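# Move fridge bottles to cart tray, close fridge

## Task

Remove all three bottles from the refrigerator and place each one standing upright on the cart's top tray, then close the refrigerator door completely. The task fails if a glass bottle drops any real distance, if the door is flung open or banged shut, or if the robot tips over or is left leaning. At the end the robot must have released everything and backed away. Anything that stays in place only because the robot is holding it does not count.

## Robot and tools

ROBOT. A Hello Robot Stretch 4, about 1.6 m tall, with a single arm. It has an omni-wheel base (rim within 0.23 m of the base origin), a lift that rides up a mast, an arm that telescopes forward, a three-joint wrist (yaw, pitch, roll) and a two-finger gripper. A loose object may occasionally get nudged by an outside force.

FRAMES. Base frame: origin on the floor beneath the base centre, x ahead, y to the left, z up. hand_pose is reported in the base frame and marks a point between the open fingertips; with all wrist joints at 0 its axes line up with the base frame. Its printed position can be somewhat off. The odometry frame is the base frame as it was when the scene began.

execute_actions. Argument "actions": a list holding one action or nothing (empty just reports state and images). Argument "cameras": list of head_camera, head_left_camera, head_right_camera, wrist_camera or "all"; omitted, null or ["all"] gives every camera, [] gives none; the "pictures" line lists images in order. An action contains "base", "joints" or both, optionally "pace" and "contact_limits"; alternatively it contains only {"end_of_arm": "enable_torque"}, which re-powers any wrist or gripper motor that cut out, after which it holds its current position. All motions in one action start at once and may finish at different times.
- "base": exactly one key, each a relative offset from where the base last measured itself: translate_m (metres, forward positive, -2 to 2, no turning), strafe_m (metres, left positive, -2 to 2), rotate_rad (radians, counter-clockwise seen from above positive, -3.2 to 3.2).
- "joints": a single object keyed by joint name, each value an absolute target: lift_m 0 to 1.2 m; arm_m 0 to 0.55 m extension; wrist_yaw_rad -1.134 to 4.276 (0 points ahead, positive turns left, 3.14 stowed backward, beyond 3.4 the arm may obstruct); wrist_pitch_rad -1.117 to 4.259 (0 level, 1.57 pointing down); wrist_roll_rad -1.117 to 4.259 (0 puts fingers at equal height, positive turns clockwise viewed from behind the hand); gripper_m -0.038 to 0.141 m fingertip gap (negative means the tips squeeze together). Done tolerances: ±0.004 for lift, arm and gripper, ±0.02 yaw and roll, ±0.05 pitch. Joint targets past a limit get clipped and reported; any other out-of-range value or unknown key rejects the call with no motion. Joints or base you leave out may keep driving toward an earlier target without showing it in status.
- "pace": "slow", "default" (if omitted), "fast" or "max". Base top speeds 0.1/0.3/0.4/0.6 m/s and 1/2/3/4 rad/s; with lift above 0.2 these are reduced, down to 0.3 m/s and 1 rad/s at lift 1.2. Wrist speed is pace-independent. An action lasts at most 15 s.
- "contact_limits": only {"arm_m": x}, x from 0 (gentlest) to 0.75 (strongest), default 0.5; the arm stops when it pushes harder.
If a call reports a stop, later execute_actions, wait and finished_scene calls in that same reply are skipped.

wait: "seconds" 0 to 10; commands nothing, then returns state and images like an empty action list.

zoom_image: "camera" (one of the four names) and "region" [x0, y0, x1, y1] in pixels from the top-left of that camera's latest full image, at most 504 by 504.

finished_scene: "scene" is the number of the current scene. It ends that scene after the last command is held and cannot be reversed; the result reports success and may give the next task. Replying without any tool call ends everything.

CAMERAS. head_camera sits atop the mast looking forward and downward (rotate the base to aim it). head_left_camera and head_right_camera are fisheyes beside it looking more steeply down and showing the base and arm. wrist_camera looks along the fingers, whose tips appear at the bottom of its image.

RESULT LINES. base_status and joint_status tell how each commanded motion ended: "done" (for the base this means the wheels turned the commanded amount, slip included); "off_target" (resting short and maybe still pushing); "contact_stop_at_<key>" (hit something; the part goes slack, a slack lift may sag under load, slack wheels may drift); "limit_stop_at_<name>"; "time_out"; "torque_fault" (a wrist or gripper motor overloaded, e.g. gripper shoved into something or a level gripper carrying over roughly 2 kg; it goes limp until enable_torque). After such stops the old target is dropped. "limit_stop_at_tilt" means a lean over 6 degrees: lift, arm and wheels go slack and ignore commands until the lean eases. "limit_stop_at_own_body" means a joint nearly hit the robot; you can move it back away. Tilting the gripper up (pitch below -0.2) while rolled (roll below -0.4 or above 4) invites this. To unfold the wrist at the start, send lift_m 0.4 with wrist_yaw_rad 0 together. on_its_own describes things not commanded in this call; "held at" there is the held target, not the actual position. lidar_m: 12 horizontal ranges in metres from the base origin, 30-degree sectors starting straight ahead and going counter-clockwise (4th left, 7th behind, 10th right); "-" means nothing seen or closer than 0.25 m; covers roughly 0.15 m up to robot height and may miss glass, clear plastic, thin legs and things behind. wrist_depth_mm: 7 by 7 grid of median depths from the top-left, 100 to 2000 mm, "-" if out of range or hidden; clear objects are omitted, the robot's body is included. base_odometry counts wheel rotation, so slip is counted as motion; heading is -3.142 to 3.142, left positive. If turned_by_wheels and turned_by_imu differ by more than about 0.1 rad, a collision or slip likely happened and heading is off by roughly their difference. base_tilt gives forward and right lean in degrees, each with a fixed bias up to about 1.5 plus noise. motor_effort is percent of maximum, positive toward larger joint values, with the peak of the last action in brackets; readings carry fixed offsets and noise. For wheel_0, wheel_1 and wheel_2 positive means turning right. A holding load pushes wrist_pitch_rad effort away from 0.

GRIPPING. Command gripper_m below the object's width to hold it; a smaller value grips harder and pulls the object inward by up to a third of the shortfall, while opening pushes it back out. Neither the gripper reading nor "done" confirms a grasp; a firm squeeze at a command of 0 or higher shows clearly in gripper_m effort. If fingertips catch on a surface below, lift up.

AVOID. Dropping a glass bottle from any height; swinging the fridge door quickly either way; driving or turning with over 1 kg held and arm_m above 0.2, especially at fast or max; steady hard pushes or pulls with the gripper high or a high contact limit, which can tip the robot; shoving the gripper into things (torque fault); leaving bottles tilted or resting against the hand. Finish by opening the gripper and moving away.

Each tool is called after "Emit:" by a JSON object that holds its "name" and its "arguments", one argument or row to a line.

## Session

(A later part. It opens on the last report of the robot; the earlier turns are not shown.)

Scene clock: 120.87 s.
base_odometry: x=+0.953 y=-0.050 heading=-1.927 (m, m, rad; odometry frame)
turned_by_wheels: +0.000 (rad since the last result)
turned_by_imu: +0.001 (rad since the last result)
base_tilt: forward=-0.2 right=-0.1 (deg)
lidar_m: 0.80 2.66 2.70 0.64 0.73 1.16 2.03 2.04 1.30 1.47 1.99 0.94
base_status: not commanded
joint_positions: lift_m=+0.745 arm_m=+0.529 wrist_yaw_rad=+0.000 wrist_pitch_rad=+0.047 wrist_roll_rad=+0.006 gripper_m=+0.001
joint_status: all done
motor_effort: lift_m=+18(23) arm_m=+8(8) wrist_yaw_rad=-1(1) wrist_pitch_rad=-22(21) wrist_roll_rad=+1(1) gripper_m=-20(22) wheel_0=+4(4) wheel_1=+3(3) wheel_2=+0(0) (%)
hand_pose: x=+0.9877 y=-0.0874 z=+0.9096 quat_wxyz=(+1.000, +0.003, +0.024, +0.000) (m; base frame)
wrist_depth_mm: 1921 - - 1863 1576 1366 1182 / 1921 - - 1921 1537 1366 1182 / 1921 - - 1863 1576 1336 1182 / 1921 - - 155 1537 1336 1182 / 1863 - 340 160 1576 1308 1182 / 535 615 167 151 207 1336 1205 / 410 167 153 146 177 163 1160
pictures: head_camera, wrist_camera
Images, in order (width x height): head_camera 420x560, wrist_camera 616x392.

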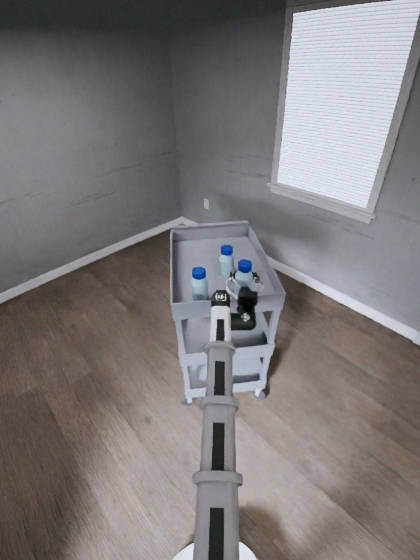

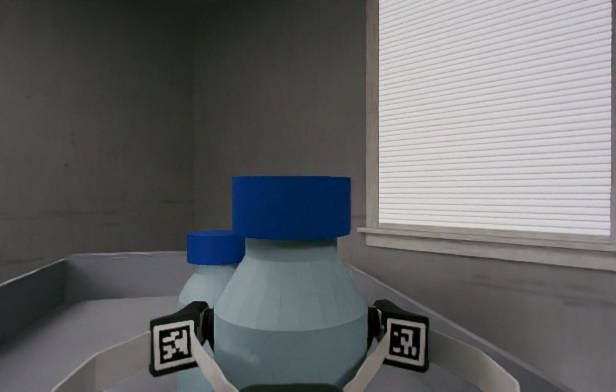

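Emit:
{"name": "execute_actions", "arguments": {
  "actions": [
    {"joints":{"lift_m":0.715,"wrist_pitch_rad":0.09},"pace":"slow"}
  ],
  "cameras": []
}}

Emit:
{"name": "execute_actions", "arguments": {
  "actions": [
    {"joints":{"gripper_m":0.1}}
  ],
  "cameras": ["wrist_camera"]
}}

Emit:
{"name": "execute_actions", "arguments": {
  "actions": [
    {"joints":{"lift_m":0.82,"wrist_pitch_rad":0.01}}
  ],
  "cameras": []
}}

Emit:
{"name": "execute_actions", "arguments": {
  "actions": [
    {"joints":{"arm_m":0.02,"gripper_m":0}}
  ],
  "cameras": ["head_camera"]
}}

Emit:
{"name": "execute_actions", "arguments": {
  "actions": [
    {"base":{"rotate_rad":0.7},"joints":{"lift_m":0.45}}
  ],
  "cameras": []
}}

Emit:
{"name": "execute_actions", "arguments": {
  "actions": [
    {"base":{"translate_m":0.6}}
  ],
  "cameras": []
}}

Emit:
{"name": "execute_actions", "arguments": {
  "actions": [
    {"base":{"rotate_rad":1.55},"pace":"slow"}
  ],
  "cameras": ["head_camera","head_left_camera"]
}}

Scene clock: 122.40 s.
base_odometry: x=+0.953 y=-0.050 heading=-1.927 (m, m, rad; odometry frame)
turned_by_wheels: +0.000 (rad since the last result)
turned_by_imu: +0.001 (rad since the last result)
base_tilt: forward=-0.2 right=+0.0 (deg)
lidar_m: 0.83 2.70 2.69 0.65 0.73 1.17 1.98 2.05 1.30 1.45 1.98 0.92
base_status: not commanded
joint_positions: lift_m=+0.715 arm_m=+0.529 wrist_yaw_rad=+0.000 wrist_pitch_rad=+0.094 wrist_roll_rad=+0.005 gripper_m=+0.001
joint_status: all done
motor_effort: lift_m=+16(18) arm_m=+7(7) wrist_yaw_rad=+0(0) wrist_pitch_rad=-11(25) wrist_roll_rad=+2(2) gripper_m=-23(22) wheel_0=+4(4) wheel_1=+3(3) wheel_2=+1(1) (%)
hand_pose: x=+0.9868 y=-0.0874 z=+0.8663 quat_wxyz=(+0.999, +0.003, +0.047, +0.000) (m; base frame)
wrist_depth_mm: 1863 - - 1808 1576 1308 1160 / 1863 - - 1863 1576 1308 1182 / 1983 - - 1921 1576 1336 1205 / 1921 - 334 154 1576 1336 1182 / 585 668 330 160 504 1336 1205 / 436 436 167 151 207 298 1138 / 306 167 153 146 177 163 224
pictures: none
No camera images: the call's "cameras" was empty. Leave "cameras" out to get every camera's image.

Scene clock: 124.20 s.
base_odometry: x=+0.953 y=-0.050 heading=-1.927 (m, m, rad; odometry frame)
turned_by_wheels: +0.000 (rad since the last result)
turned_by_imu: +0.001 (rad since the last result)
base_tilt: forward=-0.3 right=-0.1 (deg)
lidar_m: 0.83 2.70 2.69 0.65 0.72 1.16 1.99 2.07 1.29 1.45 2.00 0.94
base_status: not commanded
joint_positions: lift_m=+0.715 arm_m=+0.529 wrist_yaw_rad=+0.000 wrist_pitch_rad=+0.093 wrist_roll_rad=+0.006 gripper_m=+0.100
joint_status: all done
motor_effort: lift_m=+16(16) arm_m=+8(7) wrist_yaw_rad=+2(3) wrist_pitch_rad=-9(12) wrist_roll_rad=+2(2) gripper_m=+0(22) wheel_0=+4(4) wheel_1=+3(3) wheel_2=+0(0) (%)
hand_pose: x=+0.9868 y=-0.0875 z=+0.8667 quat_wxyz=(+0.999, +0.003, +0.046, +0.000) (m; base frame)
wrist_depth_mm: 1921 - - 1863 1537 1336 1160 / 1863 - - 1863 1537 1366 1182 / 1921 - - 1863 1576 1336 1182 / 1921 - 342 181 1537 1366 1182 / 591 661 332 180 554 1308 1182 / 439 404 206 174 216 298 1138 / 309 274 180 167 278 260 225
pictures: wrist_camera
Images, in order (width x height): wrist_camera 616x392.

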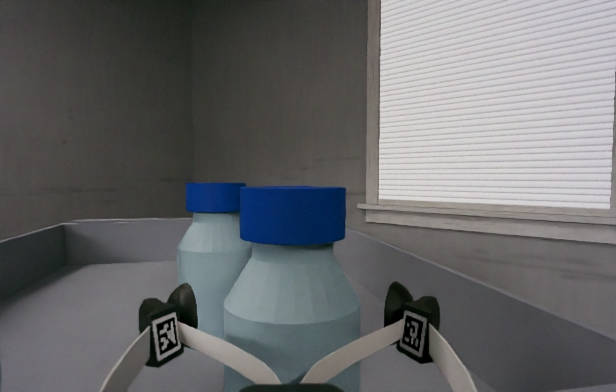

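Scene clock: 125.67 s.
base_odometry: x=+0.953 y=-0.050 heading=-1.927 (m, m, rad; odometry frame)
turned_by_wheels: +0.000 (rad since the last result)
turned_by_imu: +0.001 (rad since the last result)
base_tilt: forward=-0.3 right=+0.0 (deg)
lidar_m: 0.82 2.69 2.67 0.65 0.71 1.17 2.00 2.05 1.30 1.44 2.00 0.92
base_status: not commanded
joint_positions: lift_m=+0.820 arm_m=+0.529 wrist_yaw_rad=+0.000 wrist_pitch_rad=+0.013 wrist_roll_rad=+0.006 gripper_m=+0.100
joint_status: all done
motor_effort: lift_m=+21(22) arm_m=+8(8) wrist_yaw_rad=+1(0) wrist_pitch_rad=-7(11) wrist_roll_rad=+2(2) gripper_m=+0(2) wheel_0=+4(4) wheel_1=+3(3) wheel_2=+1(1) (%)
hand_pose: x=+0.9880 y=-0.0875 z=+0.9944 quat_wxyz=(+1.000, +0.003, +0.006, +0.000) (m; base frame)
wrist_depth_mm: 1983 - - 1983 1618 1336 1182 / 1983 - - 1863 1576 1397 1205 / 1921 - - 1921 1576 1366 1205 / 1921 - - 1921 1576 1366 1182 / 1921 - - 1863 1576 1366 1160 / 1808 691 715 759 1464 1336 1182 / 574 569 334 597 477 1281 1182
pictures: none
No camera images: the call's "cameras" was empty. Leave "cameras" out to get every camera's image.

Scene clock: 128.23 s.
base_odometry: x=+0.953 y=-0.050 heading=-1.927 (m, m, rad; odometry frame)
turned_by_wheels: +0.000 (rad since the last result)
turned_by_imu: +0.001 (rad since the last result)
base_tilt: forward=-0.3 right=+0.0 (deg)
lidar_m: 0.83 2.70 2.69 0.64 0.70 1.18 2.00 2.04 1.29 1.46 2.01 0.91
base_status: not commanded
joint_positions: lift_m=+0.820 arm_m=+0.021 wrist_yaw_rad=+0.000 wrist_pitch_rad=+0.013 wrist_roll_rad=+0.006 gripper_m=+0.000
joint_status: all done
motor_effort: lift_m=+21(21) arm_m=-8(7) wrist_yaw_rad=+0(1) wrist_pitch_rad=-7(7) wrist_roll_rad=+2(2) gripper_m=-5(7) wheel_0=+4(4) wheel_1=+3(3) wheel_2=+1(0) (%)
hand_pose: x=+0.4807 y=-0.0874 z=+0.9944 quat_wxyz=(+1.000, +0.003, +0.006, +0.000) (m; base frame)
wrist_depth_mm: - - - - 1983 1756 1499 / - - - - 1983 1708 1499 / - - - - 1921 1708 1464 / - - - - 1921 1661 1499 / - - - - 1983 1661 1499 / - 1078 668 206 1921 1661 1464 / - 564 178 186 175 1661 1499
pictures: head_camera
Images, in order (width x height): head_camera 420x560.

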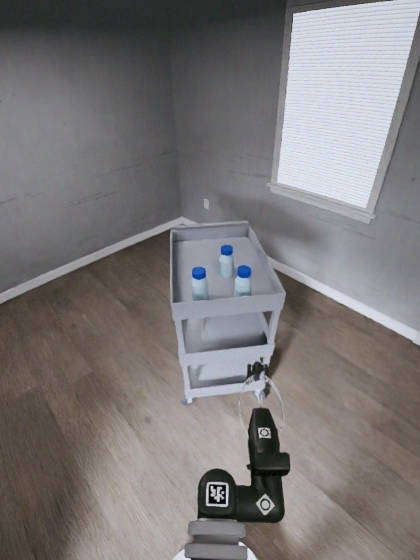

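Scene clock: 130.77 s.
base_odometry: x=+0.952 y=-0.050 heading=-1.228 (m, m, rad; odometry frame)
turned_by_wheels: +0.699 (rad since the last result)
turned_by_imu: +0.706 (rad since the last result)
base_tilt: forward=-0.4 right=+0.0 (deg)
lidar_m: 2.68 2.73 0.64 1.05 1.17 2.20 2.05 1.30 1.67 1.96 0.85 0.83
base_status: done
joint_positions: lift_m=+0.450 arm_m=+0.021 wrist_yaw_rad=+0.000 wrist_pitch_rad=+0.013 wrist_roll_rad=+0.006 gripper_m=+0.000
joint_status: all done
motor_effort: lift_m=+16(19) arm_m=-8(8) wrist_yaw_rad=-1(1) wrist_pitch_rad=-7(7) wrist_roll_rad=+1(1) gripper_m=-5(5) wheel_0=-5(10) wheel_1=-2(8) wheel_2=-2(7) (%)
hand_pose: x=+0.4808 y=-0.0874 z=+0.6248 quat_wxyz=(+1.000, +0.003, +0.006, +0.000) (m; base frame)
wrist_depth_mm: - - - - - - - / - - - - - - 504 / - - - - - - 508 / - - - - - - - / - - - - - - - / - - - 206 - - 798 / 1808 1708 177 186 175 1661 488
pictures: none
No camera images: the call's "cameras" was empty. Leave "cameras" out to get every camera's image.

Scene clock: 134.27 s.
base_odometry: x=+1.155 y=-0.615 heading=-1.227 (m, m, rad; odometry frame)
turned_by_wheels: +0.000 (rad since the last result)
turned_by_imu: +0.000 (rad since the last result)
base_tilt: forward=-0.4 right=+0.0 (deg)
lidar_m: 2.09 2.14 1.89 0.67 0.60 2.34 1.86 1.88 2.10 0.46 0.40 1.02
base_status: done
joint_positions: lift_m=+0.450 arm_m=+0.021 wrist_yaw_rad=+0.000 wrist_pitch_rad=+0.013 wrist_roll_rad=+0.006 gripper_m=+0.000
joint_status: not commanded
motor_effort: lift_m=+17(17) arm_m=-8(8) wrist_yaw_rad=+0(0) wrist_pitch_rad=-7(6) wrist_roll_rad=+1(1) gripper_m=-6(5) wheel_0=+5(10) wheel_1=+2(6) wheel_2=-1(10) (%)
hand_pose: x=+0.4807 y=-0.0874 z=+0.6248 quat_wxyz=(+1.000, +0.003, +0.006, +0.000) (m; base frame)
wrist_depth_mm: 1756 1756 1863 1921 1983 - - / 1756 1756 1863 1921 - - - / 1708 1756 1863 1921 1983 - - / 1708 1756 1863 1921 1921 - - / 1661 1756 1863 1921 1983 - - / 1661 1756 1756 206 1921 - - / 1661 1756 177 185 175 1756 1756
pictures: none
No camera images: the call's "cameras" was empty. Leave "cameras" out to get every camera's image.

Scene clock: 137.10 s.
base_odometry: x=+1.155 y=-0.615 heading=+0.322 (m, m, rad; odometry frame)
turned_by_wheels: +1.549 (rad since the last result)
turned_by_imu: +1.563 (rad since the last result)
base_tilt: forward=-0.3 right=+0.0 (deg)
lidar_m: 1.64 0.61 2.28 2.17 1.86 2.13 0.47 0.41 0.98 2.08 2.12 1.93
base_status: done
joint_positions: lift_m=+0.450 arm_m=+0.021 wrist_yaw_rad=+0.000 wrist_pitch_rad=+0.013 wrist_roll_rad=+0.006 gripper_m=+0.000
joint_status: not commanded
motor_effort: lift_m=+17(16) arm_m=-8(8) wrist_yaw_rad=+0(1) wrist_pitch_rad=-5(6) wrist_roll_rad=+2(2) gripper_m=-5(6) wheel_0=-7(9) wheel_1=-3(7) wheel_2=-3(6) (%)
hand_pose: x=+0.4807 y=-0.0874 z=+0.6248 quat_wxyz=(+1.000, +0.003, +0.006, +0.000) (m; base frame)
wrist_depth_mm: 569 1160 1537 1618 1661 1756 1808 / 564 1182 1537 1618 1618 1756 1863 / 574 1160 1537 1618 1708 1756 1756 / 574 1182 1537 1618 1661 1708 1808 / 569 1182 1537 1576 1618 1708 1808 / 574 1182 1464 206 1618 1708 1756 / 580 1060 177 185 175 1661 1756
pictures: head_camera, head_left_camera
Images, in order (width x height): head_camera 420x560, head_left_camera 420x672.

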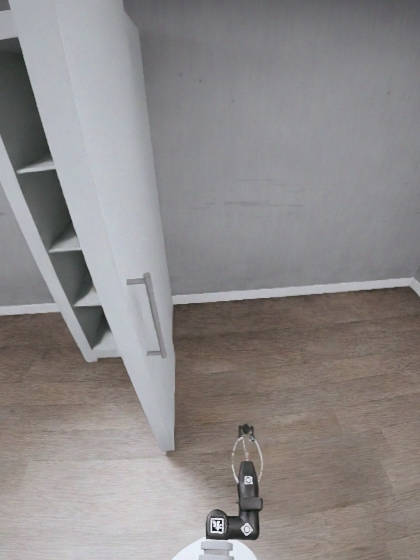

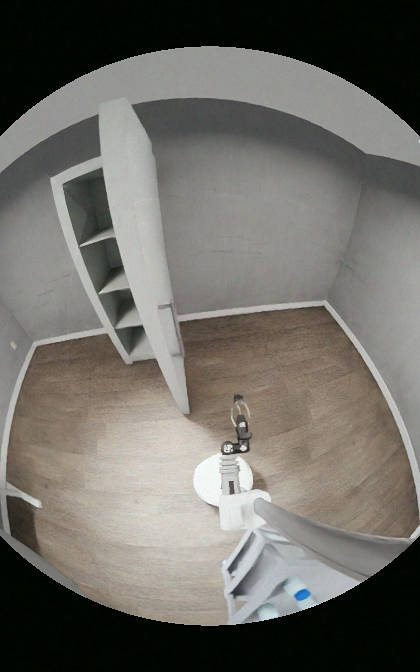

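Emit:
{"name": "execute_actions", "arguments": {
  "actions": [
    {"base":{"translate_m":0.2},"joints":{"arm_m":0.22}}
  ],
  "cameras": []
}}

Emit:
{"name": "execute_actions", "arguments": {
  "actions": [
    {"base":{"strafe_m":0.7},"pace":"slow"}
  ],
  "cameras": ["head_camera"]
}}

Scene clock: 139.30 s.
base_odometry: x=+1.344 y=-0.552 heading=+0.323 (m, m, rad; odometry frame)
turned_by_wheels: +0.001 (rad since the last result)
turned_by_imu: +0.001 (rad since the last result)
base_tilt: forward=-0.3 right=+0.0 (deg)
lidar_m: 1.58 0.42 1.34 2.67 1.91 2.30 0.64 0.60 2.22 2.08 2.11 1.75
base_status: done
joint_positions: lift_m=+0.450 arm_m=+0.219 wrist_yaw_rad=+0.000 wrist_pitch_rad=+0.012 wrist_roll_rad=+0.006 gripper_m=+0.000
joint_status: all done
motor_effort: lift_m=+17(17) arm_m=+7(8) wrist_yaw_rad=-1(1) wrist_pitch_rad=-7(7) wrist_roll_rad=+1(1) gripper_m=-5(4) wheel_0=+6(10) wheel_1=+2(6) wheel_2=-2(9) (%)
hand_pose: x=+0.6780 y=-0.0874 z=+0.6248 quat_wxyz=(+1.000, +0.003, +0.006, +0.000) (m; base frame)
wrist_depth_mm: 732 1098 1160 1205 1281 1281 1366 / 732 1118 1138 1182 1255 1308 1366 / 741 1098 1138 1182 1255 1308 1366 / 741 1118 1138 1182 1229 1281 1336 / 741 1098 1138 1182 1229 1281 1366 / 741 1078 1118 206 1205 1281 1336 / 750 1060 177 186 175 1281 1336
pictures: none
No camera images: the call's "cameras" was empty. Leave "cameras" out to get every camera's image.

Scene clock: 147.47 s.
base_odometry: x=+1.123 y=+0.112 heading=+0.322 (m, m, rad; odometry frame)
turned_by_wheels: +0.000 (rad since the last result)
turned_by_imu: +0.001 (rad since the last result)
base_tilt: forward=-0.1 right=+0.0 (deg)
lidar_m: 0.77 0.81 1.96 1.98 1.30 1.53 2.22 1.08 1.03 2.77 2.51 0.93
base_status: done
joint_positions: lift_m=+0.450 arm_m=+0.219 wrist_yaw_rad=+0.000 wrist_pitch_rad=+0.012 wrist_roll_rad=+0.006 gripper_m=+0.000
joint_status: not commanded
motor_effort: lift_m=+17(17) arm_m=+7(7) wrist_yaw_rad=+1(18) wrist_pitch_rad=-7(6) wrist_roll_rad=+1(1) gripper_m=-7(5) wheel_0=-6(13) wheel_1=+3(7) wheel_2=-2(2) (%)
hand_pose: x=+0.6780 y=-0.0875 z=+0.6248 quat_wxyz=(+1.000, +0.003, +0.006, +0.000) (m; base frame)
wrist_depth_mm: 366 387 413 436 469 508 1281 / 362 387 410 436 469 508 1281 / 362 384 407 433 466 500 1255 / 359 382 404 433 462 496 1255 / 359 379 404 430 459 496 1255 / 359 382 394 206 459 496 1255 / 355 373 178 185 175 492 1255
pictures: head_camera
Images, in order (width x height): head_camera 420x560.

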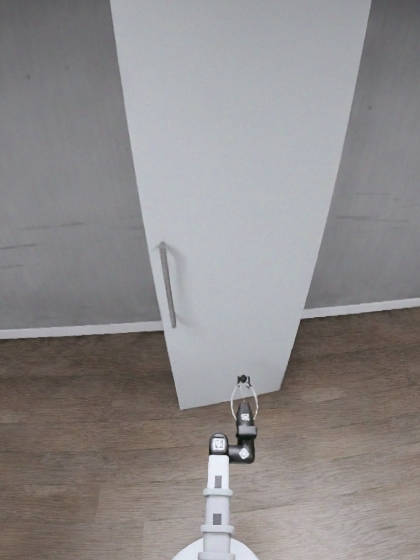

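Emit:
{"name": "execute_actions", "arguments": {
  "actions": [
    {"base":{"strafe_m":0.15},"joints":{"arm_m":0.55},"pace":"slow","contact_limits":{"arm_m":0.3}}
  ],
  "cameras": ["head_camera"]
}}

Emit:
{"name": "execute_actions", "arguments": {
  "actions": [
    {"joints":{"arm_m":0.2}}
  ],
  "cameras": ["head_camera"]
}}

Scene clock: 150.73 s.
base_odometry: x=+1.075 y=+0.254 heading=+0.322 (m, m, rad; odometry frame)
turned_by_wheels: +0.000 (rad since the last result)
turned_by_imu: +0.003 (rad since the last result)
base_tilt: forward=-0.4 right=-0.1 (deg)
lidar_m: 0.80 1.50 1.90 1.81 1.16 1.32 2.24 1.22 1.16 2.93 2.41 0.92
base_status: done
joint_positions: lift_m=+0.450 arm_m=+0.424 wrist_yaw_rad=-0.005 wrist_pitch_rad=+0.012 wrist_roll_rad=+0.006 gripper_m=+0.000
joint_status: arm_m contact_stop (moved +0.205 of +0.331)
on_its_own: arm_m is slack since a contact_stop (your +0.550 is given up); wrist_yaw_rad is at rest, and its effort (+16) is outside its rest range (-13 to +13)
motor_effort: lift_m=+17(17) arm_m=+0(24) wrist_yaw_rad=+16(39) wrist_pitch_rad=-4(7) wrist_roll_rad=+1(2) gripper_m=-5(7) wheel_0=+2(10) wheel_1=+2(8) wheel_2=-4(12) (%)
contact_limits: arm_m 0.3
hand_pose: x=+0.8830 y=-0.0890 z=+0.6250 quat_wxyz=(+1.000, +0.003, +0.006, -0.003) (m; base frame)
wrist_depth_mm: 210 219 228 237 248 259 270 / 210 218 227 236 246 258 268 / 209 216 226 235 246 257 267 / 208 216 224 233 244 255 266 / 207 215 223 232 243 254 265 / 206 214 220 211 241 253 264 / 206 211 180 185 171 252 262
pictures: head_camera
Images, in order (width x height): head_camera 420x560.

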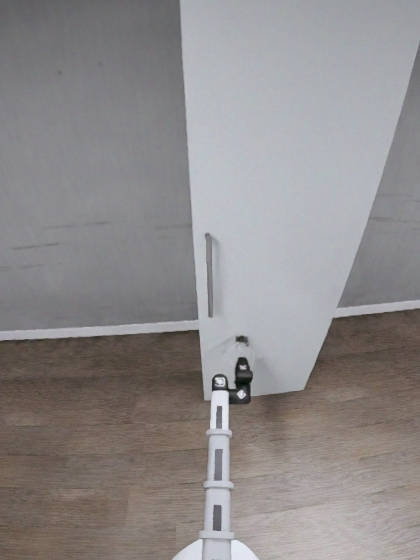

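not run: a stop came earlier in this reply.

Emit:
{"name": "execute_actions", "arguments": {
  "actions": [
    {"base":{"strafe_m":0.25},"joints":{"arm_m":0.05}}
  ],
  "cameras": ["head_camera","wrist_camera"]
}}

Scene clock: 153.07 s.
base_odometry: x=+0.996 y=+0.491 heading=+0.322 (m, m, rad; odometry frame)
turned_by_wheels: +0.000 (rad since the last result)
turned_by_imu: +0.000 (rad since the last result)
base_tilt: forward=-0.3 right=-0.1 (deg)
lidar_m: 0.80 1.44 1.74 1.57 1.00 0.96 2.18 2.31 1.38 3.16 2.37 0.82
base_status: done
joint_positions: lift_m=+0.450 arm_m=+0.051 wrist_yaw_rad=+0.000 wrist_pitch_rad=+0.013 wrist_roll_rad=+0.006 gripper_m=+0.000
joint_status: all done
motor_effort: lift_m=+17(17) arm_m=-8(9) wrist_yaw_rad=+1(15) wrist_pitch_rad=-7(6) wrist_roll_rad=+1(1) gripper_m=-6(6) wheel_0=-3(13) wheel_1=+0(12) wheel_2=-2(3) (%)
hand_pose: x=+0.5107 y=-0.0874 z=+0.6247 quat_wxyz=(+1.000, +0.003, +0.006, +0.000) (m; base frame)
wrist_depth_mm: 1118 1138 1205 809 609 640 668 / 1098 1138 1160 798 609 640 661 / 1098 1138 1160 798 603 627 661 / 1078 1118 1160 798 603 627 661 / 1098 1118 1160 788 597 627 647 / 1060 1138 1138 206 591 621 654 / 1060 1098 178 186 175 621 640
pictures: head_camera, wrist_camera
Images, in order (width x height): head_camera 420x560, wrist_camera 616x392.

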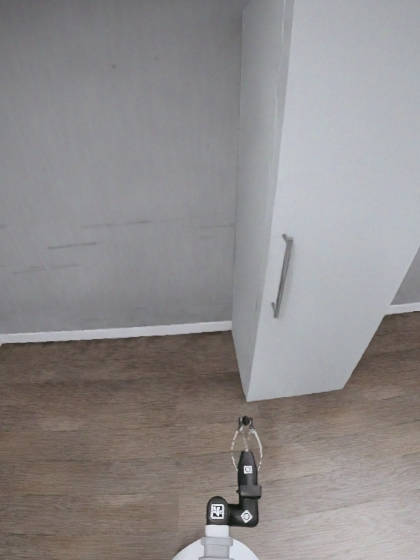

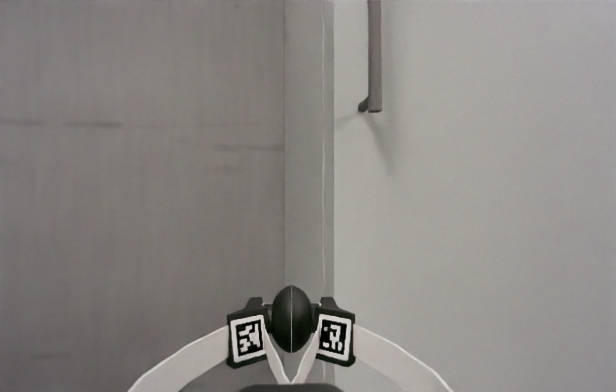

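Emit:
{"name": "finished_scene", "arguments": {
  "scene": 2
}}

The scene is finished: the task was done.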